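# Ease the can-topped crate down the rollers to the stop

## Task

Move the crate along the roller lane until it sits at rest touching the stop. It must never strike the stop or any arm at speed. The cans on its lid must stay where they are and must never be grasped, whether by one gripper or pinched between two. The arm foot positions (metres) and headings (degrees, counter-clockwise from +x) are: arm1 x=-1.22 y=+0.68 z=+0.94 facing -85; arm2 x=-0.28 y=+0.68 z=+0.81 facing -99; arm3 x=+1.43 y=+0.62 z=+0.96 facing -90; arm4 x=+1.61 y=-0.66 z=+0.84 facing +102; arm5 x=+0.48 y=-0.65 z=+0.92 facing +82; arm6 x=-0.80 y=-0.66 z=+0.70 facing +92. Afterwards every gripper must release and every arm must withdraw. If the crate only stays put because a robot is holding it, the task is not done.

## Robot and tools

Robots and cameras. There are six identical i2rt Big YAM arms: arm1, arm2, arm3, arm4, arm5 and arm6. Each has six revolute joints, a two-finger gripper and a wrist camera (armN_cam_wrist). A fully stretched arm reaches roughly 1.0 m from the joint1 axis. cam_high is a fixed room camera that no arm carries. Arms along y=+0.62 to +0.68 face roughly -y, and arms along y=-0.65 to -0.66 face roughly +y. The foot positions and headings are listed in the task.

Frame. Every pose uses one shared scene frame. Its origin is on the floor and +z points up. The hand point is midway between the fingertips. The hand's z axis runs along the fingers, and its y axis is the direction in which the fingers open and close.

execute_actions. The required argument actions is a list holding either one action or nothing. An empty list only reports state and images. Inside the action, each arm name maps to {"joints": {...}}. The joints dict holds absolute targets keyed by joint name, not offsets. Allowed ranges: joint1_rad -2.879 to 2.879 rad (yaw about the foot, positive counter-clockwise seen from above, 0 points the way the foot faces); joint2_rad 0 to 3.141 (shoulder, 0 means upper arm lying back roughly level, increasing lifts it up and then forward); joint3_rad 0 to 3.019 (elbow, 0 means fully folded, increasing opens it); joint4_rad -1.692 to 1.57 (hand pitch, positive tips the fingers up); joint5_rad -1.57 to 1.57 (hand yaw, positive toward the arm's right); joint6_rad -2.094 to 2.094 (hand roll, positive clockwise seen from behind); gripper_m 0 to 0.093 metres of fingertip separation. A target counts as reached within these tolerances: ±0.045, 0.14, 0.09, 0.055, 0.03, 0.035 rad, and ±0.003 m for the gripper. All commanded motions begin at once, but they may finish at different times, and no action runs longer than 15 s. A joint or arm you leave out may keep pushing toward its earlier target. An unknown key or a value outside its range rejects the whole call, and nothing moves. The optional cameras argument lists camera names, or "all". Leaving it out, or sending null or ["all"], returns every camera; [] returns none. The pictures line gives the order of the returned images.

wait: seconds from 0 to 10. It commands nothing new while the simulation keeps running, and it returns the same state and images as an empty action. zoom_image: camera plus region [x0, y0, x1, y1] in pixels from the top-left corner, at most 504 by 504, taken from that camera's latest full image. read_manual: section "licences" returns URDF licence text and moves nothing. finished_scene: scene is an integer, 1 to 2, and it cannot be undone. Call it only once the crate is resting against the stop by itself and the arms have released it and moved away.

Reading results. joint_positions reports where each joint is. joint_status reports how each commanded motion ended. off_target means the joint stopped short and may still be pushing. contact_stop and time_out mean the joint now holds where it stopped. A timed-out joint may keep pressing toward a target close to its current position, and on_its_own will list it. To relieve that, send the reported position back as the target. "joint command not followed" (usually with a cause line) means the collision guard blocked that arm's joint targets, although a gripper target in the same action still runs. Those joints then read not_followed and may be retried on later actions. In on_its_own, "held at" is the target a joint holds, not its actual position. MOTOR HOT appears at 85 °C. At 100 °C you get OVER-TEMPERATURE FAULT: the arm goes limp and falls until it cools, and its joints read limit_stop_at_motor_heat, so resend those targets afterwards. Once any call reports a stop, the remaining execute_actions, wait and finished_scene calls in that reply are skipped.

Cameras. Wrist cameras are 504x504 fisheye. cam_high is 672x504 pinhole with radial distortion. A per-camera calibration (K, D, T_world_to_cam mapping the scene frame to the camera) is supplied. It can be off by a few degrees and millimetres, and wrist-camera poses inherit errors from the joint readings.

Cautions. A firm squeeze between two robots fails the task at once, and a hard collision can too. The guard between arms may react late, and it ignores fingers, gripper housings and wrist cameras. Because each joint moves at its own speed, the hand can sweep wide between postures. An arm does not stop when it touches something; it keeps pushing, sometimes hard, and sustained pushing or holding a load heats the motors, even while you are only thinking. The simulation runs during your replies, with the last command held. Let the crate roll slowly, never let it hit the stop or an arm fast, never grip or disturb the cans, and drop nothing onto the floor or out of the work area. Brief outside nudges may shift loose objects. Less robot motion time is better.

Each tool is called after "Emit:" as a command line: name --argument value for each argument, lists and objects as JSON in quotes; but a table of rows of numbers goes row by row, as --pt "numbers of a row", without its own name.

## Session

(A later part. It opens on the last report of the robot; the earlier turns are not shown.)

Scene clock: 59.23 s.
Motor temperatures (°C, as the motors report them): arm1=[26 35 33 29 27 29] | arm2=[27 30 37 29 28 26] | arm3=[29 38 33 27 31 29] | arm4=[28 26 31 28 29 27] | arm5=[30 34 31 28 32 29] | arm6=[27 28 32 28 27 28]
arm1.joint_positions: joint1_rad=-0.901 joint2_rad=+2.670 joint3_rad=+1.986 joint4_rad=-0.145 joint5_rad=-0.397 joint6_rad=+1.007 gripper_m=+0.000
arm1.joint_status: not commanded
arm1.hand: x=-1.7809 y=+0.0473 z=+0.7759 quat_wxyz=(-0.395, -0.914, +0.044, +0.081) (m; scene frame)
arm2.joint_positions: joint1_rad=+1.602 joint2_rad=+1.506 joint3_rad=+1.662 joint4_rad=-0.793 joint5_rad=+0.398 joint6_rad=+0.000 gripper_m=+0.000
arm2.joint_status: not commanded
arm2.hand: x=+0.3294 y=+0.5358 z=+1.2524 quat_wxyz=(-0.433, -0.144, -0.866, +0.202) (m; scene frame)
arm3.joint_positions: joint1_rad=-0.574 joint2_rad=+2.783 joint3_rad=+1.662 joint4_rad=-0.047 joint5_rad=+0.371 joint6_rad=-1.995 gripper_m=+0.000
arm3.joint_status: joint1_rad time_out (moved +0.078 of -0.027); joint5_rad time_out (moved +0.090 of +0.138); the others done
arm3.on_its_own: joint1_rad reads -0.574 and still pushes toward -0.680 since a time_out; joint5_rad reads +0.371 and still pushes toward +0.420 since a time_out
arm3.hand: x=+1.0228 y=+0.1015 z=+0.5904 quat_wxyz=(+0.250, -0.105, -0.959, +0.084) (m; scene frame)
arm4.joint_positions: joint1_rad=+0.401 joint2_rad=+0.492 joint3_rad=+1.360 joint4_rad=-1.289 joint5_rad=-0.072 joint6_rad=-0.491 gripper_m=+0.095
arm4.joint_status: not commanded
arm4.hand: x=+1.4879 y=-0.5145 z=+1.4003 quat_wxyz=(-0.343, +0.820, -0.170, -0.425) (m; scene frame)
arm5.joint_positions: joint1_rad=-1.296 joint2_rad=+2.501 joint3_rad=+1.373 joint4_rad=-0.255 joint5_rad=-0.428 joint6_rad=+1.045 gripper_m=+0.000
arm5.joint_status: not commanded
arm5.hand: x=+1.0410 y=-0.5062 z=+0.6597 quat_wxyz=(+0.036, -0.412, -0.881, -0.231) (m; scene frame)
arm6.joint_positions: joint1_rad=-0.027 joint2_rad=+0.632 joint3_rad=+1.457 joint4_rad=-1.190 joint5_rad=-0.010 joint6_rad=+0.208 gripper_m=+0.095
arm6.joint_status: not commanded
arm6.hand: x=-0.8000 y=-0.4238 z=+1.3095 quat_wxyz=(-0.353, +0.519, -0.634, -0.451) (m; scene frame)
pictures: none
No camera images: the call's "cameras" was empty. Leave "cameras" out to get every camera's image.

Emit:
execute_actions --actions '[{"arm3":{"joints":{"joint1_rad":-0.57,"joint3_rad":1.64,"joint2_rad":2.72}}}]' --cameras '[]'

Emit:
execute_actions --actions '[{"arm3":{"joints":{"joint1_rad":-0.46,"joint3_rad":1.57}}}]' --cameras '[]'

Emit:
execute_actions --actions '[{"arm3":{"joints":{"joint1_rad":-0.35,"joint3_rad":1.5,"joint6_rad":-1.85}}}]' --cameras '[]'

Scene clock: 61.27 s.
Motor temperatures (°C, as the motors report them): arm1=[26 35 33 29 27 29] | arm2=[27 30 37 29 28 26] | arm3=[29 38 33 27 31 29] | arm4=[28 26 31 28 29 27] | arm5=[30 34 31 28 32 29] | arm6=[27 28 32 28 27 28]
arm1.joint_positions: joint1_rad=-0.901 joint2_rad=+2.670 joint3_rad=+1.986 joint4_rad=-0.145 joint5_rad=-0.397 joint6_rad=+1.007 gripper_m=+0.000
arm1.joint_status: not commanded
arm1.hand: x=-1.7809 y=+0.0473 z=+0.7759 quat_wxyz=(-0.395, -0.914, +0.044, +0.081) (m; scene frame)
arm2.joint_positions: joint1_rad=+1.602 joint2_rad=+1.506 joint3_rad=+1.662 joint4_rad=-0.793 joint5_rad=+0.398 joint6_rad=+0.000 gripper_m=+0.000
arm2.joint_status: not commanded
arm2.hand: x=+0.3294 y=+0.5358 z=+1.2524 quat_wxyz=(-0.433, -0.144, -0.866, +0.202) (m; scene frame)
arm3.joint_positions: joint1_rad=-0.450 joint2_rad=+2.769 joint3_rad=+1.579 joint4_rad=-0.050 joint5_rad=+0.357 joint6_rad=-1.995 gripper_m=+0.000
arm3.joint_status: joint1_rad off_target (ended at -0.450, target -0.570); the others done
arm3.on_its_own: joint5_rad reads +0.357 and still pushes toward +0.420 since a time_out
arm3.hand: x=+1.1103 y=+0.0910 z=+0.5786 quat_wxyz=(+0.224, -0.038, -0.971, +0.070) (m; scene frame)
arm4.joint_positions: joint1_rad=+0.401 joint2_rad=+0.492 joint3_rad=+1.360 joint4_rad=-1.289 joint5_rad=-0.072 joint6_rad=-0.491 gripper_m=+0.095
arm4.joint_status: not commanded
arm4.hand: x=+1.4879 y=-0.5145 z=+1.4003 quat_wxyz=(-0.343, +0.820, -0.170, -0.425) (m; scene frame)
arm5.joint_positions: joint1_rad=-1.296 joint2_rad=+2.501 joint3_rad=+1.373 joint4_rad=-0.255 joint5_rad=-0.428 joint6_rad=+1.045 gripper_m=+0.000
arm5.joint_status: not commanded
arm5.hand: x=+1.0410 y=-0.5062 z=+0.6597 quat_wxyz=(+0.036, -0.412, -0.881, -0.231) (m; scene frame)
arm6.joint_positions: joint1_rad=-0.027 joint2_rad=+0.632 joint3_rad=+1.457 joint4_rad=-1.190 joint5_rad=-0.010 joint6_rad=+0.208 gripper_m=+0.095
arm6.joint_status: not commanded
arm6.hand: x=-0.8000 y=-0.4238 z=+1.3095 quat_wxyz=(-0.353, +0.519, -0.634, -0.451) (m; scene frame)
pictures: none
No camera images: the call's "cameras" was empty. Leave "cameras" out to get every camera's image.

Scene clock: 62.93 s.
Motor temperatures (°C, as the motors report them): arm1=[26 35 33 29 27 29] | arm2=[27 30 37 29 28 26] | arm3=[29 38 33 27 32 29] | arm4=[28 26 31 28 29 27] | arm5=[30 34 31 28 31 29] | arm6=[27 28 33 28 27 28]
arm1.joint_positions: joint1_rad=-0.901 joint2_rad=+2.670 joint3_rad=+1.986 joint4_rad=-0.145 joint5_rad=-0.397 joint6_rad=+1.007 gripper_m=+0.000
arm1.joint_status: not commanded
arm1.hand: x=-1.7809 y=+0.0473 z=+0.7759 quat_wxyz=(-0.395, -0.914, +0.044, +0.081) (m; scene frame)
arm2.joint_positions: joint1_rad=+1.602 joint2_rad=+1.506 joint3_rad=+1.662 joint4_rad=-0.793 joint5_rad=+0.398 joint6_rad=+0.000 gripper_m=+0.000
arm2.joint_status: not commanded
arm2.hand: x=+0.3294 y=+0.5358 z=+1.2524 quat_wxyz=(-0.433, -0.144, -0.866, +0.202) (m; scene frame)
arm3.joint_positions: joint1_rad=-0.348 joint2_rad=+2.767 joint3_rad=+1.522 joint4_rad=-0.030 joint5_rad=+0.379 joint6_rad=-1.973 gripper_m=+0.000
arm3.joint_status: joint1_rad off_target (ended at -0.348, target -0.460); the others done
arm3.on_its_own: joint5_rad reads +0.379 and still pushes toward +0.420 since a time_out
arm3.hand: x=+1.1721 y=+0.0885 z=+0.5716 quat_wxyz=(+0.223, +0.002, -0.973, +0.064) (m; scene frame)
arm4.joint_positions: joint1_rad=+0.401 joint2_rad=+0.492 joint3_rad=+1.360 joint4_rad=-1.289 joint5_rad=-0.072 joint6_rad=-0.491 gripper_m=+0.095
arm4.joint_status: not commanded
arm4.hand: x=+1.4879 y=-0.5145 z=+1.4003 quat_wxyz=(-0.343, +0.820, -0.170, -0.425) (m; scene frame)
arm5.joint_positions: joint1_rad=-1.296 joint2_rad=+2.501 joint3_rad=+1.373 joint4_rad=-0.255 joint5_rad=-0.428 joint6_rad=+1.045 gripper_m=+0.000
arm5.joint_status: not commanded
arm5.hand: x=+1.0410 y=-0.5062 z=+0.6597 quat_wxyz=(+0.036, -0.412, -0.881, -0.231) (m; scene frame)
arm6.joint_positions: joint1_rad=-0.027 joint2_rad=+0.632 joint3_rad=+1.457 joint4_rad=-1.190 joint5_rad=-0.010 joint6_rad=+0.208 gripper_m=+0.095
arm6.joint_status: not commanded
arm6.hand: x=-0.8000 y=-0.4238 z=+1.3095 quat_wxyz=(-0.353, +0.519, -0.634, -0.451) (m; scene frame)
pictures: none
No camera images: the call's "cameras" was empty. Leave "cameras" out to get every camera's image.

Scene clock: 64.50 s.
Motor temperatures (°C, as the motors report them): arm1=[26 35 33 29 27 29] | arm2=[27 30 37 29 28 26] | arm3=[29 38 33 27 32 29] | arm4=[28 26 31 28 29 27] | arm5=[30 34 31 28 31 29] | arm6=[27 28 33 28 27 28]
arm1.joint_positions: joint1_rad=-0.901 joint2_rad=+2.670 joint3_rad=+1.986 joint4_rad=-0.145 joint5_rad=-0.397 joint6_rad=+1.007 gripper_m=+0.000
arm1.joint_status: not commanded
arm1.hand: x=-1.7809 y=+0.0473 z=+0.7759 quat_wxyz=(-0.395, -0.914, +0.044, +0.081) (m; scene frame)
arm2.joint_positions: joint1_rad=+1.602 joint2_rad=+1.506 joint3_rad=+1.662 joint4_rad=-0.793 joint5_rad=+0.398 joint6_rad=+0.000 gripper_m=+0.000
arm2.joint_status: not commanded
arm2.hand: x=+0.3294 y=+0.5358 z=+1.2524 quat_wxyz=(-0.433, -0.144, -0.866, +0.202) (m; scene frame)
arm3.joint_positions: joint1_rad=-0.227 joint2_rad=+2.757 joint3_rad=+1.463 joint4_rad=-0.022 joint5_rad=+0.383 joint6_rad=-1.819 gripper_m=+0.000
arm3.joint_status: joint1_rad off_target (ended at -0.227, target -0.350); the others done
arm3.on_its_own: joint5_rad reads +0.383 and still pushes toward +0.420 since a time_out
arm3.hand: x=+1.2438 y=+0.0889 z=+0.5678 quat_wxyz=(+0.210, -0.010, -0.975, +0.074) (m; scene frame)
arm4.joint_positions: joint1_rad=+0.401 joint2_rad=+0.492 joint3_rad=+1.360 joint4_rad=-1.289 joint5_rad=-0.072 joint6_rad=-0.491 gripper_m=+0.095
arm4.joint_status: not commanded
arm4.hand: x=+1.4879 y=-0.5145 z=+1.4003 quat_wxyz=(-0.343, +0.820, -0.170, -0.425) (m; scene frame)
arm5.joint_positions: joint1_rad=-1.296 joint2_rad=+2.501 joint3_rad=+1.373 joint4_rad=-0.255 joint5_rad=-0.428 joint6_rad=+1.045 gripper_m=+0.000
arm5.joint_status: not commanded
arm5.hand: x=+1.0410 y=-0.5062 z=+0.6597 quat_wxyz=(+0.036, -0.412, -0.881, -0.231) (m; scene frame)
arm6.joint_positions: joint1_rad=-0.027 joint2_rad=+0.632 joint3_rad=+1.457 joint4_rad=-1.190 joint5_rad=-0.010 joint6_rad=+0.208 gripper_m=+0.095
arm6.joint_status: not commanded
arm6.hand: x=-0.8000 y=-0.4238 z=+1.3095 quat_wxyz=(-0.353, +0.519, -0.634, -0.451) (m; scene frame)
pictures: none
No camera images: the call's "cameras" was empty. Leave "cameras" out to get every camera's image.

Emit:
execute_actions --actions '[{"arm3":{"joints":{"joint1_rad":-0.23,"joint6_rad":-1.7}}}]' --cameras '[]'

Emit:
execute_actions --actions '[{"arm3":{"joints":{"joint1_rad":-0.11,"joint6_rad":-1.58}}}]' --cameras '[]'

Emit:
execute_actions --actions '[{"arm3":{"joints":{"joint1_rad":0.01,"joint6_rad":-1.46,"joint2_rad":2.76}}}]' --cameras '[]'

Emit:
execute_actions --actions '[{"arm3":{"joints":{"joint1_rad":0.13,"joint6_rad":-1.34}}}]' --cameras '[]'

Emit:
execute_actions --actions '[{"arm3":{"joints":{"joint1_rad":0.24,"joint6_rad":-1.22}}}]' --cameras '["arm3_cam_wrist","arm4_cam_wrist","cam_high"]'

Scene clock: 66.67 s.
Motor temperatures (°C, as the motors report them): arm1=[26 35 33 29 27 29] | arm2=[27 30 38 29 28 26] | arm3=[29 38 33 27 32 29] | arm4=[28 26 31 28 29 27] | arm5=[30 34 31 28 31 29] | arm6=[27 28 33 28 27 28]
arm1.joint_positions: joint1_rad=-0.901 joint2_rad=+2.670 joint3_rad=+1.986 joint4_rad=-0.145 joint5_rad=-0.397 joint6_rad=+1.007 gripper_m=+0.000
arm1.joint_status: not commanded
arm1.hand: x=-1.7809 y=+0.0473 z=+0.7759 quat_wxyz=(-0.395, -0.914, +0.044, +0.081) (m; scene frame)
arm2.joint_positions: joint1_rad=+1.602 joint2_rad=+1.506 joint3_rad=+1.662 joint4_rad=-0.793 joint5_rad=+0.398 joint6_rad=+0.000 gripper_m=+0.000
arm2.joint_status: not commanded
arm2.hand: x=+0.3294 y=+0.5358 z=+1.2524 quat_wxyz=(-0.433, -0.144, -0.866, +0.202) (m; scene frame)
arm3.joint_positions: joint1_rad=-0.112 joint2_rad=+2.757 joint3_rad=+1.462 joint4_rad=-0.022 joint5_rad=+0.376 joint6_rad=-1.665 gripper_m=+0.000
arm3.joint_status: joint1_rad off_target (ended at -0.112, target -0.230); joint6_rad off_target (ended at -1.665, target -1.700)
arm3.on_its_own: joint5_rad reads +0.376 and still pushes toward +0.420 since a time_out
arm3.hand: x=+1.3076 y=+0.0712 z=+0.5675 quat_wxyz=(+0.194, -0.029, -0.975, +0.102) (m; scene frame)
arm4.joint_positions: joint1_rad=+0.401 joint2_rad=+0.492 joint3_rad=+1.360 joint4_rad=-1.289 joint5_rad=-0.072 joint6_rad=-0.491 gripper_m=+0.095
arm4.joint_status: not commanded
arm4.hand: x=+1.4879 y=-0.5145 z=+1.4003 quat_wxyz=(-0.343, +0.820, -0.170, -0.425) (m; scene frame)
arm5.joint_positions: joint1_rad=-1.296 joint2_rad=+2.501 joint3_rad=+1.373 joint4_rad=-0.255 joint5_rad=-0.428 joint6_rad=+1.045 gripper_m=+0.000
arm5.joint_status: not commanded
arm5.hand: x=+1.0410 y=-0.5062 z=+0.6597 quat_wxyz=(+0.036, -0.412, -0.881, -0.231) (m; scene frame)
arm6.joint_positions: joint1_rad=-0.027 joint2_rad=+0.632 joint3_rad=+1.457 joint4_rad=-1.190 joint5_rad=-0.010 joint6_rad=+0.208 gripper_m=+0.095
arm6.joint_status: not commanded
arm6.hand: x=-0.8000 y=-0.4238 z=+1.3095 quat_wxyz=(-0.353, +0.519, -0.634, -0.451) (m; scene frame)
pictures: none
No camera images: the call's "cameras" was empty. Leave "cameras" out to get every camera's image.

Scene clock: 68.33 s.
Motor temperatures (°C, as the motors report them): arm1=[26 35 33 29 27 29] | arm2=[27 30 38 29 28 26] | arm3=[29 38 33 27 32 29] | arm4=[28 26 31 28 29 27] | arm5=[30 34 31 28 31 29] | arm6=[27 28 33 28 27 28]
arm1.joint_positions: joint1_rad=-0.901 joint2_rad=+2.670 joint3_rad=+1.986 joint4_rad=-0.145 joint5_rad=-0.397 joint6_rad=+1.007 gripper_m=+0.000
arm1.joint_status: not commanded
arm1.hand: x=-1.7809 y=+0.0473 z=+0.7759 quat_wxyz=(-0.395, -0.914, +0.044, +0.081) (m; scene frame)
arm2.joint_positions: joint1_rad=+1.602 joint2_rad=+1.506 joint3_rad=+1.662 joint4_rad=-0.793 joint5_rad=+0.398 joint6_rad=+0.000 gripper_m=+0.000
arm2.joint_status: not commanded
arm2.hand: x=+0.3294 y=+0.5358 z=+1.2524 quat_wxyz=(-0.433, -0.144, -0.866, +0.202) (m; scene frame)
arm3.joint_positions: joint1_rad=+0.019 joint2_rad=+2.757 joint3_rad=+1.467 joint4_rad=-0.021 joint5_rad=+0.370 joint6_rad=-1.542 gripper_m=+0.000
arm3.joint_status: joint1_rad off_target (ended at +0.019, target -0.110); joint6_rad off_target (ended at -1.542, target -1.580)
arm3.on_its_own: joint5_rad reads +0.370 and still pushes toward +0.420 since a time_out
arm3.hand: x=+1.3817 y=+0.0565 z=+0.5684 quat_wxyz=(+0.176, -0.025, -0.975, +0.130) (m; scene frame)
arm4.joint_positions: joint1_rad=+0.401 joint2_rad=+0.492 joint3_rad=+1.360 joint4_rad=-1.289 joint5_rad=-0.072 joint6_rad=-0.491 gripper_m=+0.095
arm4.joint_status: not commanded
arm4.hand: x=+1.4879 y=-0.5145 z=+1.4003 quat_wxyz=(-0.343, +0.820, -0.170, -0.425) (m; scene frame)
arm5.joint_positions: joint1_rad=-1.296 joint2_rad=+2.501 joint3_rad=+1.373 joint4_rad=-0.255 joint5_rad=-0.428 joint6_rad=+1.045 gripper_m=+0.000
arm5.joint_status: not commanded
arm5.hand: x=+1.0410 y=-0.5062 z=+0.6597 quat_wxyz=(+0.036, -0.412, -0.881, -0.231) (m; scene frame)
arm6.joint_positions: joint1_rad=-0.027 joint2_rad=+0.632 joint3_rad=+1.457 joint4_rad=-1.190 joint5_rad=-0.010 joint6_rad=+0.208 gripper_m=+0.095
arm6.joint_status: not commanded
arm6.hand: x=-0.8000 y=-0.4238 z=+1.3095 quat_wxyz=(-0.353, +0.519, -0.634, -0.451) (m; scene frame)
pictures: none
No camera images: the call's "cameras" was empty. Leave "cameras" out to get every camera's image.

Scene clock: 70.00 s.
Motor temperatures (°C, as the motors report them): arm1=[26 35 33 29 27 29] | arm2=[27 30 38 29 28 26] | arm3=[29 38 32 27 32 29] | arm4=[28 27 31 28 29 27] | arm5=[30 34 31 28 31 29] | arm6=[27 28 33 28 27 28]
arm1.joint_positions: joint1_rad=-0.901 joint2_rad=+2.670 joint3_rad=+1.986 joint4_rad=-0.145 joint5_rad=-0.397 joint6_rad=+1.007 gripper_m=+0.000
arm1.joint_status: not commanded
arm1.hand: x=-1.7809 y=+0.0473 z=+0.7759 quat_wxyz=(-0.395, -0.914, +0.044, +0.081) (m; scene frame)
arm2.joint_positions: joint1_rad=+1.602 joint2_rad=+1.506 joint3_rad=+1.662 joint4_rad=-0.793 joint5_rad=+0.398 joint6_rad=+0.000 gripper_m=+0.000
arm2.joint_status: not commanded
arm2.hand: x=+0.3294 y=+0.5358 z=+1.2524 quat_wxyz=(-0.433, -0.144, -0.866, +0.202) (m; scene frame)
arm3.joint_positions: joint1_rad=+0.138 joint2_rad=+2.759 joint3_rad=+1.473 joint4_rad=-0.016 joint5_rad=+0.363 joint6_rad=-1.428 gripper_m=+0.000
arm3.joint_status: joint1_rad off_target (ended at +0.138, target +0.010); the others done
arm3.on_its_own: joint5_rad reads +0.363 and still pushes toward +0.420 since a time_out
arm3.hand: x=+1.4505 y=+0.0517 z=+0.5682 quat_wxyz=(+0.156, -0.024, -0.976, +0.153) (m; scene frame)
arm4.joint_positions: joint1_rad=+0.401 joint2_rad=+0.492 joint3_rad=+1.360 joint4_rad=-1.289 joint5_rad=-0.072 joint6_rad=-0.491 gripper_m=+0.095
arm4.joint_status: not commanded
arm4.hand: x=+1.4879 y=-0.5145 z=+1.4003 quat_wxyz=(-0.343, +0.820, -0.170, -0.425) (m; scene frame)
arm5.joint_positions: joint1_rad=-1.296 joint2_rad=+2.501 joint3_rad=+1.373 joint4_rad=-0.255 joint5_rad=-0.428 joint6_rad=+1.045 gripper_m=+0.000
arm5.joint_status: not commanded
arm5.hand: x=+1.0410 y=-0.5062 z=+0.6597 quat_wxyz=(+0.036, -0.412, -0.881, -0.231) (m; scene frame)
arm6.joint_positions: joint1_rad=-0.027 joint2_rad=+0.632 joint3_rad=+1.457 joint4_rad=-1.190 joint5_rad=-0.010 joint6_rad=+0.208 gripper_m=+0.095
arm6.joint_status: not commanded
arm6.hand: x=-0.8000 y=-0.4238 z=+1.3095 quat_wxyz=(-0.353, +0.519, -0.634, -0.451) (m; scene frame)
pictures: none
No camera images: the call's "cameras" was empty. Leave "cameras" out to get every camera's image.

Scene clock: 71.73 s.
Motor temperatures (°C, as the motors report them): arm1=[26 36 33 29 27 29] | arm2=[27 30 38 29 28 26] | arm3=[29 38 32 27 33 29] | arm4=[28 27 31 28 29 27] | arm5=[30 34 31 28 31 29] | arm6=[27 28 33 28 27 28]
arm1.joint_positions: joint1_rad=-0.901 joint2_rad=+2.670 joint3_rad=+1.986 joint4_rad=-0.145 joint5_rad=-0.397 joint6_rad=+1.007 gripper_m=+0.000
arm1.joint_status: not commanded
arm1.hand: x=-1.7809 y=+0.0473 z=+0.7759 quat_wxyz=(-0.395, -0.914, +0.044, +0.081) (m; scene frame)
arm2.joint_positions: joint1_rad=+1.602 joint2_rad=+1.506 joint3_rad=+1.662 joint4_rad=-0.793 joint5_rad=+0.398 joint6_rad=+0.000 gripper_m=+0.000
arm2.joint_status: not commanded
arm2.hand: x=+0.3294 y=+0.5358 z=+1.2524 quat_wxyz=(-0.433, -0.144, -0.866, +0.202) (m; scene frame)
arm3.joint_positions: joint1_rad=+0.260 joint2_rad=+2.760 joint3_rad=+1.493 joint4_rad=-0.001 joint5_rad=+0.356 joint6_rad=-1.307 gripper_m=+0.000
arm3.joint_status: joint1_rad off_target (ended at +0.260, target +0.130); the others done
arm3.on_its_own: joint5_rad reads +0.356 and still pushes toward +0.420 since a time_out
arm3.hand: x=+1.5249 y=+0.0442 z=+0.5721 quat_wxyz=(+0.128, -0.026, -0.974, +0.186) (m; scene frame)
arm4.joint_positions: joint1_rad=+0.401 joint2_rad=+0.492 joint3_rad=+1.360 joint4_rad=-1.289 joint5_rad=-0.072 joint6_rad=-0.491 gripper_m=+0.095
arm4.joint_status: not commanded
arm4.hand: x=+1.4879 y=-0.5145 z=+1.4003 quat_wxyz=(-0.343, +0.820, -0.170, -0.425) (m; scene frame)
arm5.joint_positions: joint1_rad=-1.296 joint2_rad=+2.501 joint3_rad=+1.373 joint4_rad=-0.255 joint5_rad=-0.428 joint6_rad=+1.045 gripper_m=+0.000
arm5.joint_status: not commanded
arm5.hand: x=+1.0410 y=-0.5062 z=+0.6597 quat_wxyz=(+0.036, -0.412, -0.881, -0.231) (m; scene frame)
arm6.joint_positions: joint1_rad=-0.027 joint2_rad=+0.632 joint3_rad=+1.457 joint4_rad=-1.190 joint5_rad=-0.010 joint6_rad=+0.208 gripper_m=+0.095
arm6.joint_status: not commanded
arm6.hand: x=-0.8000 y=-0.4238 z=+1.3095 quat_wxyz=(-0.353, +0.519, -0.634, -0.451) (m; scene frame)
pictures: none
No camera images: the call's "cameras" was empty. Leave "cameras" out to get every camera's image.

Scene clock: 73.43 s.
Motor temperatures (°C, as the motors report them): arm1=[26 36 33 29 27 29] | arm2=[27 30 38 29 28 26] | arm3=[29 38 32 27 33 29] | arm4=[28 27 31 28 29 27] | arm5=[30 34 31 28 31 29] | arm6=[27 28 33 28 27 28]
arm1.joint_positions: joint1_rad=-0.901 joint2_rad=+2.670 joint3_rad=+1.986 joint4_rad=-0.145 joint5_rad=-0.397 joint6_rad=+1.007 gripper_m=+0.000
arm1.joint_status: not commanded
arm1.hand: x=-1.7809 y=+0.0473 z=+0.7759 quat_wxyz=(-0.395, -0.914, +0.044, +0.081) (m; scene frame)
arm2.joint_positions: joint1_rad=+1.602 joint2_rad=+1.506 joint3_rad=+1.662 joint4_rad=-0.793 joint5_rad=+0.398 joint6_rad=+0.000 gripper_m=+0.000
arm2.joint_status: not commanded
arm2.hand: x=+0.3294 y=+0.5358 z=+1.2524 quat_wxyz=(-0.433, -0.144, -0.866, +0.202) (m; scene frame)
arm3.joint_positions: joint1_rad=+0.358 joint2_rad=+2.760 joint3_rad=+1.516 joint4_rad=+0.012 joint5_rad=+0.361 joint6_rad=-1.206 gripper_m=+0.000
arm3.joint_status: joint1_rad off_target (ended at +0.358, target +0.240); the others done
arm3.on_its_own: joint5_rad reads +0.361 and still pushes toward +0.420 since a time_out
arm3.hand: x=+1.5862 y=+0.0410 z=+0.5780 quat_wxyz=(+0.104, -0.031, -0.971, +0.215) (m; scene frame)
arm4.joint_positions: joint1_rad=+0.401 joint2_rad=+0.492 joint3_rad=+1.360 joint4_rad=-1.289 joint5_rad=-0.072 joint6_rad=-0.491 gripper_m=+0.095
arm4.joint_status: not commanded
arm4.hand: x=+1.4879 y=-0.5145 z=+1.4003 quat_wxyz=(-0.343, +0.820, -0.170, -0.425) (m; scene frame)
arm5.joint_positions: joint1_rad=-1.296 joint2_rad=+2.501 joint3_rad=+1.373 joint4_rad=-0.255 joint5_rad=-0.428 joint6_rad=+1.045 gripper_m=+0.000
arm5.joint_status: not commanded
arm5.hand: x=+1.0410 y=-0.5062 z=+0.6597 quat_wxyz=(+0.036, -0.412, -0.881, -0.231) (m; scene frame)
arm6.joint_positions: joint1_rad=-0.027 joint2_rad=+0.632 joint3_rad=+1.457 joint4_rad=-1.190 joint5_rad=-0.010 joint6_rad=+0.208 gripper_m=+0.095
arm6.joint_status: not commanded
arm6.hand: x=-0.8000 y=-0.4238 z=+1.3095 quat_wxyz=(-0.353, +0.519, -0.634, -0.451) (m; scene frame)
pictures: arm3_cam_wrist, arm4_cam_wrist, cam_high
camera_calibration (this result's frames):
arm3_cam_wrist: T_world_to_cam=[[-0.0125687, -0.911634, 0.41081, -0.174748], [-0.663839, 0.314848, 0.678372, 0.653852], [-0.74777, -0.264186, -0.609136, 1.67075], [0, 0, 0, 1]] pos_world=[1.68119, 0.076217, 0.645944]
arm4_cam_wrist: T_world_to_cam=[[0.567756, 0.707201, 0.42133, -1.07113], [0.813466, -0.403524, -0.418858, -0.831984], [-0.1262, 0.580547, -0.804387, 1.73894], [0, 0, 0, 1]] pos_world=[1.50438, -0.587761, 1.5016]
Images, in order (width x height): arm3_cam_wrist 504x504, arm4_cam_wrist 504x504, cam_high 672x504.

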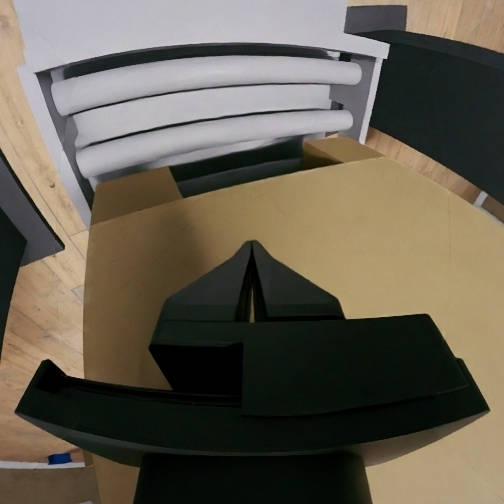

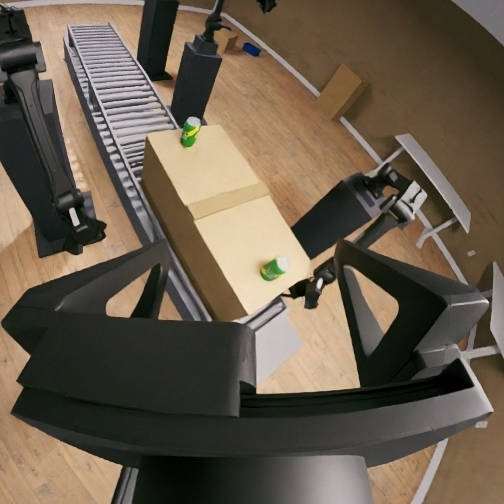

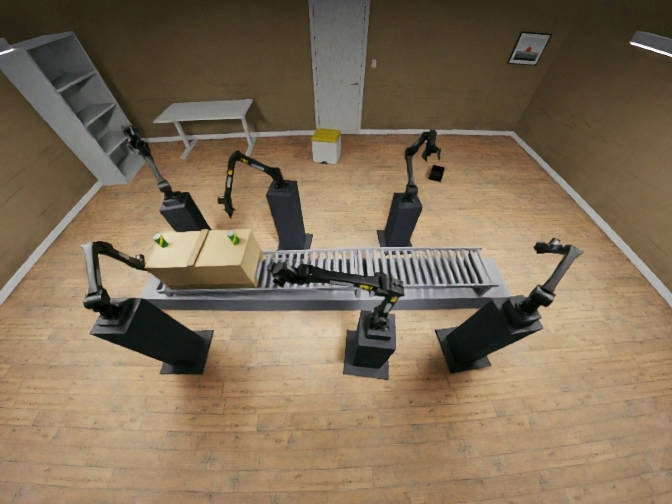

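About 12 cm left.

Emit:
execute_actions --actions '[{"arm3":{"joints":{"joint1_rad":0.35,"joint6_rad":-1.1,"joint2_rad":2.8,"joint4_rad":-0.08}}}]' --cameras '["arm3_cam_wrist"]'

Emit:
execute_actions --actions '[{"arm3":{"joints":{"joint1_rad":0.43}}}]' --cameras '["arm3_cam_wrist"]'

Emit:
execute_actions --actions '[{"arm3":{"joints":{"joint1_rad":0.49}}}]' --cameras '[]'

Emit:
execute_actions --actions '[{"arm3":{"joints":{"joint1_rad":0.55}}}]' --cameras '["arm3_cam_wrist"]'

Scene clock: 75.70 s.
Motor temperatures (°C, as the motors report them): arm1=[26 36 33 29 27 29] | arm2=[27 30 38 29 28 26] | arm3=[29 37 32 27 34 29] | arm4=[28 27 31 28 29 27] | arm5=[30 34 31 28 31 29] | arm6=[27 28 33 28 27 28]
arm1.joint_positions: joint1_rad=-0.901 joint2_rad=+2.670 joint3_rad=+1.986 joint4_rad=-0.145 joint5_rad=-0.397 joint6_rad=+1.007 gripper_m=+0.000
arm1.joint_status: not commanded
arm1.hand: x=-1.7809 y=+0.0473 z=+0.7759 quat_wxyz=(-0.395, -0.914, +0.044, +0.081) (m; scene frame)
arm2.joint_positions: joint1_rad=+1.602 joint2_rad=+1.506 joint3_rad=+1.662 joint4_rad=-0.793 joint5_rad=+0.398 joint6_rad=+0.000 gripper_m=+0.000
arm2.joint_status: not commanded
arm2.hand: x=+0.3294 y=+0.5358 z=+1.2524 quat_wxyz=(-0.433, -0.144, -0.866, +0.202) (m; scene frame)
arm3.joint_positions: joint1_rad=+0.458 joint2_rad=+2.763 joint3_rad=+1.543 joint4_rad=-0.049 joint5_rad=+0.366 joint6_rad=-1.103 gripper_m=+0.000
arm3.joint_status: joint1_rad time_out (moved +0.100 of -0.008); the others done
arm3.on_its_own: joint1_rad reads +0.458 and still pushes toward +0.350 since a time_out; joint5_rad reads +0.366 and still pushes toward +0.420 since a time_out
arm3.hand: x=+1.6433 y=+0.0581 z=+0.5784 quat_wxyz=(+0.092, -0.029, -0.973, +0.210) (m; scene frame)
arm4.joint_positions: joint1_rad=+0.401 joint2_rad=+0.492 joint3_rad=+1.360 joint4_rad=-1.289 joint5_rad=-0.072 joint6_rad=-0.491 gripper_m=+0.095
arm4.joint_status: not commanded
arm4.hand: x=+1.4879 y=-0.5145 z=+1.4003 quat_wxyz=(-0.343, +0.820, -0.170, -0.425) (m; scene frame)
arm5.joint_positions: joint1_rad=-1.296 joint2_rad=+2.501 joint3_rad=+1.373 joint4_rad=-0.255 joint5_rad=-0.428 joint6_rad=+1.045 gripper_m=+0.000
arm5.joint_status: not commanded
arm5.hand: x=+1.0410 y=-0.5062 z=+0.6597 quat_wxyz=(+0.036, -0.412, -0.881, -0.231) (m; scene frame)
arm6.joint_positions: joint1_rad=-0.027 joint2_rad=+0.632 joint3_rad=+1.457 joint4_rad=-1.190 joint5_rad=-0.010 joint6_rad=+0.208 gripper_m=+0.095
arm6.joint_status: not commanded
arm6.hand: x=-0.8000 y=-0.4238 z=+1.3095 quat_wxyz=(-0.353, +0.519, -0.634, -0.451) (m; scene frame)
pictures: arm3_cam_wrist
camera_calibration (this result's frames):
arm3_cam_wrist: T_world_to_cam=[[-0.0155274, -0.915644, 0.401691, -0.148224], [-0.681982, 0.303487, 0.665429, 0.724025], [-0.731204, -0.263613, -0.629165, 1.70248], [0, 0, 0, 1]] pos_world=[1.73633, 0.0933451, 0.648896]
Images, in order (width x height): arm3_cam_wrist 504x504.

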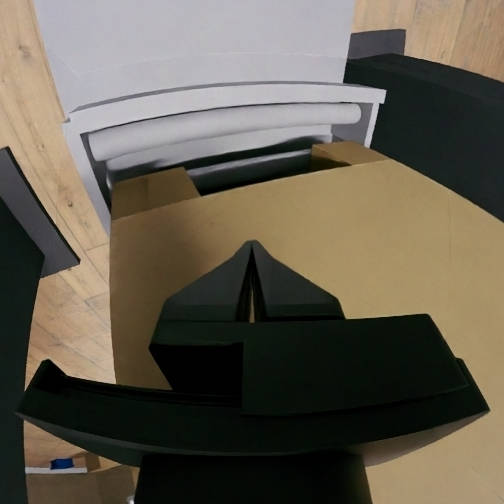

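not run: a stop came earlier in this reply.

not run: a stop came earlier in this reply.

not run: a stop came earlier in this reply.

Emit:
execute_actions --actions '[{"arm3":{"joints":{"joint1_rad":0.43}}}]' --cameras '[]'

Emit:
execute_actions --actions '[{"arm3":{"joints":{"joint1_rad":0.49}}}]' --cameras '[]'

Emit:
execute_actions --actions '[{"arm3":{"joints":{"joint1_rad":0.55}}}]' --cameras '[]'

Emit:
execute_actions --actions '[{"arm3":{"joints":{"joint1_rad":0.62}}}]' --cameras '["arm3_cam_wrist"]'

Scene clock: 77.70 s.
Motor temperatures (°C, as the motors report them): arm1=[26 36 33 29 27 29] | arm2=[27 30 38 29 28 26] | arm3=[29 37 31 27 34 29] | arm4=[28 27 31 28 29 27] | arm5=[30 34 31 28 31 29] | arm6=[27 28 33 28 27 28]
arm1.joint_positions: joint1_rad=-0.901 joint2_rad=+2.670 joint3_rad=+1.986 joint4_rad=-0.145 joint5_rad=-0.397 joint6_rad=+1.007 gripper_m=+0.000
arm1.joint_status: not commanded
arm1.hand: x=-1.7809 y=+0.0473 z=+0.7759 quat_wxyz=(-0.395, -0.914, +0.044, +0.081) (m; scene frame)
arm2.joint_positions: joint1_rad=+1.602 joint2_rad=+1.506 joint3_rad=+1.662 joint4_rad=-0.793 joint5_rad=+0.398 joint6_rad=+0.000 gripper_m=+0.000
arm2.joint_status: not commanded
arm2.hand: x=+0.3294 y=+0.5358 z=+1.2524 quat_wxyz=(-0.433, -0.144, -0.866, +0.202) (m; scene frame)
arm3.joint_positions: joint1_rad=+0.516 joint2_rad=+2.763 joint3_rad=+1.548 joint4_rad=-0.045 joint5_rad=+0.378 joint6_rad=-1.084 gripper_m=+0.000
arm3.joint_status: joint1_rad off_target (ended at +0.515, target +0.430)
arm3.on_its_own: joint5_rad reads +0.378 and still pushes toward +0.420 since a time_out
arm3.hand: x=+1.6752 y=+0.0674 z=+0.5805 quat_wxyz=(+0.086, -0.012, -0.972, +0.220) (m; scene frame)
arm4.joint_positions: joint1_rad=+0.401 joint2_rad=+0.492 joint3_rad=+1.360 joint4_rad=-1.289 joint5_rad=-0.072 joint6_rad=-0.491 gripper_m=+0.095
arm4.joint_status: not commanded
arm4.hand: x=+1.4879 y=-0.5145 z=+1.4003 quat_wxyz=(-0.343, +0.820, -0.170, -0.425) (m; scene frame)
arm5.joint_positions: joint1_rad=-1.296 joint2_rad=+2.501 joint3_rad=+1.373 joint4_rad=-0.255 joint5_rad=-0.428 joint6_rad=+1.045 gripper_m=+0.000
arm5.joint_status: not commanded
arm5.hand: x=+1.0410 y=-0.5062 z=+0.6597 quat_wxyz=(+0.036, -0.412, -0.881, -0.231) (m; scene frame)
arm6.joint_positions: joint1_rad=-0.027 joint2_rad=+0.632 joint3_rad=+1.457 joint4_rad=-1.190 joint5_rad=-0.010 joint6_rad=+0.208 gripper_m=+0.095
arm6.joint_status: not commanded
arm6.hand: x=-0.8000 y=-0.4238 z=+1.3095 quat_wxyz=(-0.353, +0.519, -0.634, -0.451) (m; scene frame)
pictures: none
No camera images: the call's "cameras" was empty. Leave "cameras" out to get every camera's image.

Scene clock: 79.13 s.
Motor temperatures (°C, as the motors report them): arm1=[26 36 33 29 27 29] | arm2=[27 30 38 29 28 26] | arm3=[29 37 31 27 34 29] | arm4=[28 27 31 28 29 27] | arm5=[30 34 31 28 31 29] | arm6=[27 28 33 28 27 28]
arm1.joint_positions: joint1_rad=-0.901 joint2_rad=+2.670 joint3_rad=+1.986 joint4_rad=-0.145 joint5_rad=-0.397 joint6_rad=+1.007 gripper_m=+0.000
arm1.joint_status: not commanded
arm1.hand: x=-1.7809 y=+0.0473 z=+0.7759 quat_wxyz=(-0.395, -0.914, +0.044, +0.081) (m; scene frame)
arm2.joint_positions: joint1_rad=+1.602 joint2_rad=+1.506 joint3_rad=+1.662 joint4_rad=-0.793 joint5_rad=+0.398 joint6_rad=+0.000 gripper_m=+0.000
arm2.joint_status: not commanded
arm2.hand: x=+0.3294 y=+0.5358 z=+1.2524 quat_wxyz=(-0.433, -0.144, -0.866, +0.202) (m; scene frame)
arm3.joint_positions: joint1_rad=+0.570 joint2_rad=+2.763 joint3_rad=+1.550 joint4_rad=-0.043 joint5_rad=+0.383 joint6_rad=-1.068 gripper_m=+0.000
arm3.joint_status: joint1_rad off_target (ended at +0.570, target +0.490)
arm3.on_its_own: joint5_rad reads +0.383 and still pushes toward +0.420 since a time_out
arm3.hand: x=+1.7050 y=+0.0799 z=+0.5816 quat_wxyz=(+0.079, +0.005, -0.971, +0.226) (m; scene frame)
arm4.joint_positions: joint1_rad=+0.401 joint2_rad=+0.492 joint3_rad=+1.360 joint4_rad=-1.289 joint5_rad=-0.072 joint6_rad=-0.491 gripper_m=+0.095
arm4.joint_status: not commanded
arm4.hand: x=+1.4879 y=-0.5145 z=+1.4003 quat_wxyz=(-0.343, +0.820, -0.170, -0.425) (m; scene frame)
arm5.joint_positions: joint1_rad=-1.296 joint2_rad=+2.501 joint3_rad=+1.373 joint4_rad=-0.255 joint5_rad=-0.428 joint6_rad=+1.045 gripper_m=+0.000
arm5.joint_status: not commanded
arm5.hand: x=+1.0410 y=-0.5062 z=+0.6597 quat_wxyz=(+0.036, -0.412, -0.881, -0.231) (m; scene frame)
arm6.joint_positions: joint1_rad=-0.027 joint2_rad=+0.632 joint3_rad=+1.457 joint4_rad=-1.190 joint5_rad=-0.010 joint6_rad=+0.208 gripper_m=+0.095
arm6.joint_status: not commanded
arm6.hand: x=-0.8000 y=-0.4238 z=+1.3095 quat_wxyz=(-0.353, +0.519, -0.634, -0.451) (m; scene frame)
pictures: none
No camera images: the call's "cameras" was empty. Leave "cameras" out to get every camera's image.

Scene clock: 80.40 s.
Motor temperatures (°C, as the motors report them): arm1=[26 36 33 29 27 29] | arm2=[27 30 38 29 28 26] | arm3=[29 37 31 27 34 29] | arm4=[28 27 31 28 29 27] | arm5=[30 34 31 28 31 29] | arm6=[27 28 33 28 27 28]
arm1.joint_positions: joint1_rad=-0.901 joint2_rad=+2.670 joint3_rad=+1.986 joint4_rad=-0.145 joint5_rad=-0.397 joint6_rad=+1.007 gripper_m=+0.000
arm1.joint_status: not commanded
arm1.hand: x=-1.7809 y=+0.0473 z=+0.7759 quat_wxyz=(-0.395, -0.914, +0.044, +0.081) (m; scene frame)
arm2.joint_positions: joint1_rad=+1.602 joint2_rad=+1.506 joint3_rad=+1.662 joint4_rad=-0.793 joint5_rad=+0.398 joint6_rad=+0.000 gripper_m=+0.000
arm2.joint_status: not commanded
arm2.hand: x=+0.3294 y=+0.5358 z=+1.2524 quat_wxyz=(-0.433, -0.144, -0.866, +0.202) (m; scene frame)
arm3.joint_positions: joint1_rad=+0.611 joint2_rad=+2.763 joint3_rad=+1.543 joint4_rad=-0.043 joint5_rad=+0.393 joint6_rad=-1.082 gripper_m=+0.000
arm3.joint_status: joint1_rad off_target (ended at +0.610, target +0.550)
arm3.hand: x=+1.7230 y=+0.0943 z=+0.5809 quat_wxyz=(+0.083, +0.032, -0.970, +0.226) (m; scene frame)
arm4.joint_positions: joint1_rad=+0.401 joint2_rad=+0.492 joint3_rad=+1.360 joint4_rad=-1.289 joint5_rad=-0.072 joint6_rad=-0.491 gripper_m=+0.095
arm4.joint_status: not commanded
arm4.hand: x=+1.4879 y=-0.5145 z=+1.4003 quat_wxyz=(-0.343, +0.820, -0.170, -0.425) (m; scene frame)
arm5.joint_positions: joint1_rad=-1.296 joint2_rad=+2.501 joint3_rad=+1.373 joint4_rad=-0.255 joint5_rad=-0.428 joint6_rad=+1.045 gripper_m=+0.000
arm5.joint_status: not commanded
arm5.hand: x=+1.0410 y=-0.5062 z=+0.6597 quat_wxyz=(+0.036, -0.412, -0.881, -0.231) (m; scene frame)
arm6.joint_positions: joint1_rad=-0.027 joint2_rad=+0.632 joint3_rad=+1.457 joint4_rad=-1.190 joint5_rad=-0.010 joint6_rad=+0.208 gripper_m=+0.095
arm6.joint_status: not commanded
arm6.hand: x=-0.8000 y=-0.4238 z=+1.3095 quat_wxyz=(-0.353, +0.519, -0.634, -0.451) (m; scene frame)
pictures: none
No camera images: the call's "cameras" was empty. Leave "cameras" out to get every camera's image.

Scene clock: 81.17 s.
Motor temperatures (°C, as the motors report them): arm1=[26 36 33 29 27 29] | arm2=[27 30 38 29 28 26] | arm3=[29 37 31 27 33 29] | arm4=[28 27 31 28 29 27] | arm5=[30 34 31 28 31 29] | arm6=[27 28 33 28 27 28]
arm1.joint_positions: joint1_rad=-0.901 joint2_rad=+2.670 joint3_rad=+1.986 joint4_rad=-0.145 joint5_rad=-0.397 joint6_rad=+1.007 gripper_m=+0.000
arm1.joint_status: not commanded
arm1.hand: x=-1.7809 y=+0.0473 z=+0.7759 quat_wxyz=(-0.395, -0.914, +0.044, +0.081) (m; scene frame)
arm2.joint_positions: joint1_rad=+1.602 joint2_rad=+1.506 joint3_rad=+1.662 joint4_rad=-0.793 joint5_rad=+0.398 joint6_rad=+0.000 gripper_m=+0.000
arm2.joint_status: not commanded
arm2.hand: x=+0.3294 y=+0.5358 z=+1.2524 quat_wxyz=(-0.433, -0.144, -0.866, +0.202) (m; scene frame)
arm3.joint_positions: joint1_rad=+0.637 joint2_rad=+2.768 joint3_rad=+1.513 joint4_rad=-0.063 joint5_rad=+0.410 joint6_rad=-1.095 gripper_m=+0.000
arm3.joint_status: all done
arm3.hand: x=+1.7201 y=+0.1206 z=+0.5721 quat_wxyz=(+0.103, +0.056, -0.971, +0.209) (m; scene frame)
arm4.joint_positions: joint1_rad=+0.401 joint2_rad=+0.492 joint3_rad=+1.360 joint4_rad=-1.289 joint5_rad=-0.072 joint6_rad=-0.491 gripper_m=+0.095
arm4.joint_status: not commanded
arm4.hand: x=+1.4879 y=-0.5145 z=+1.4003 quat_wxyz=(-0.343, +0.820, -0.170, -0.425) (m; scene frame)
arm5.joint_positions: joint1_rad=-1.296 joint2_rad=+2.501 joint3_rad=+1.373 joint4_rad=-0.255 joint5_rad=-0.428 joint6_rad=+1.045 gripper_m=+0.000
arm5.joint_status: not commanded
arm5.hand: x=+1.0410 y=-0.5062 z=+0.6597 quat_wxyz=(+0.036, -0.412, -0.881, -0.231) (m; scene frame)
arm6.joint_positions: joint1_rad=-0.027 joint2_rad=+0.632 joint3_rad=+1.457 joint4_rad=-1.190 joint5_rad=-0.010 joint6_rad=+0.208 gripper_m=+0.095
arm6.joint_status: not commanded
arm6.hand: x=-0.8000 y=-0.4238 z=+1.3095 quat_wxyz=(-0.353, +0.519, -0.634, -0.451) (m; scene frame)
pictures: arm3_cam_wrist
camera_calibration (this result's frames):
arm3_cam_wrist: T_world_to_cam=[[0.153493, -0.91167, 0.38118, -0.366766], [-0.681254, 0.181791, 0.709116, 0.750097], [-0.715774, -0.368524, -0.593175, 1.73667], [0, 0, 0, 1]] pos_world=[1.81036, 0.169274, 0.638046]
Images, in order (width x height): arm3_cam_wrist 504x504.

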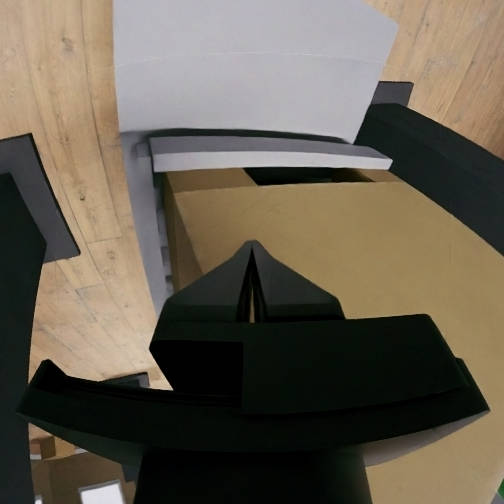

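Emit:
execute_actions --actions '[{"arm3":{"joints":{"joint1_rad":1.5}}}]' --cameras '[]'

Emit:
finished_scene --scene 2

Scene clock: 83.00 s.
Motor temperatures (°C, as the motors report them): arm1=[26 36 33 29 27 29] | arm2=[27 30 38 29 28 26] | arm3=[29 37 31 27 33 29] | arm4=[28 27 32 28 29 27] | arm5=[30 35 31 28 30 29] | arm6=[27 28 33 28 27 28]
arm1.joint_positions: joint1_rad=-0.901 joint2_rad=+2.670 joint3_rad=+1.986 joint4_rad=-0.145 joint5_rad=-0.397 joint6_rad=+1.007 gripper_m=+0.000
arm1.joint_status: not commanded
arm1.hand: x=-1.7809 y=+0.0473 z=+0.7759 quat_wxyz=(-0.395, -0.914, +0.044, +0.081) (m; scene frame)
arm2.joint_positions: joint1_rad=+1.602 joint2_rad=+1.506 joint3_rad=+1.662 joint4_rad=-0.793 joint5_rad=+0.398 joint6_rad=+0.000 gripper_m=+0.000
arm2.joint_status: not commanded
arm2.hand: x=+0.3294 y=+0.5358 z=+1.2524 quat_wxyz=(-0.433, -0.144, -0.866, +0.202) (m; scene frame)
arm3.joint_positions: joint1_rad=+1.502 joint2_rad=+2.781 joint3_rad=+1.504 joint4_rad=-0.072 joint5_rad=+0.419 joint6_rad=-1.095 gripper_m=+0.000
arm3.joint_status: all done
arm3.hand: x=+1.9861 y=+0.5171 z=+0.5677 quat_wxyz=(+0.019, +0.459, -0.858, +0.231) (m; scene frame)
arm4.joint_positions: joint1_rad=+0.401 joint2_rad=+0.492 joint3_rad=+1.360 joint4_rad=-1.289 joint5_rad=-0.072 joint6_rad=-0.491 gripper_m=+0.095
arm4.joint_status: not commanded
arm4.hand: x=+1.4879 y=-0.5145 z=+1.4003 quat_wxyz=(-0.343, +0.820, -0.170, -0.425) (m; scene frame)
arm5.joint_positions: joint1_rad=-1.296 joint2_rad=+2.501 joint3_rad=+1.373 joint4_rad=-0.255 joint5_rad=-0.428 joint6_rad=+1.045 gripper_m=+0.000
arm5.joint_status: not commanded
arm5.hand: x=+1.0410 y=-0.5062 z=+0.6597 quat_wxyz=(+0.036, -0.412, -0.881, -0.231) (m; scene frame)
arm6.joint_positions: joint1_rad=-0.027 joint2_rad=+0.632 joint3_rad=+1.457 joint4_rad=-1.190 joint5_rad=-0.010 joint6_rad=+0.208 gripper_m=+0.095
arm6.joint_status: not commanded
arm6.hand: x=-0.8000 y=-0.4238 z=+1.3095 quat_wxyz=(-0.353, +0.519, -0.634, -0.451) (m; scene frame)
pictures: none
No camera images: the call's "cameras" was empty. Leave "cameras" out to get every camera's image.

The scene is finished: the task was done.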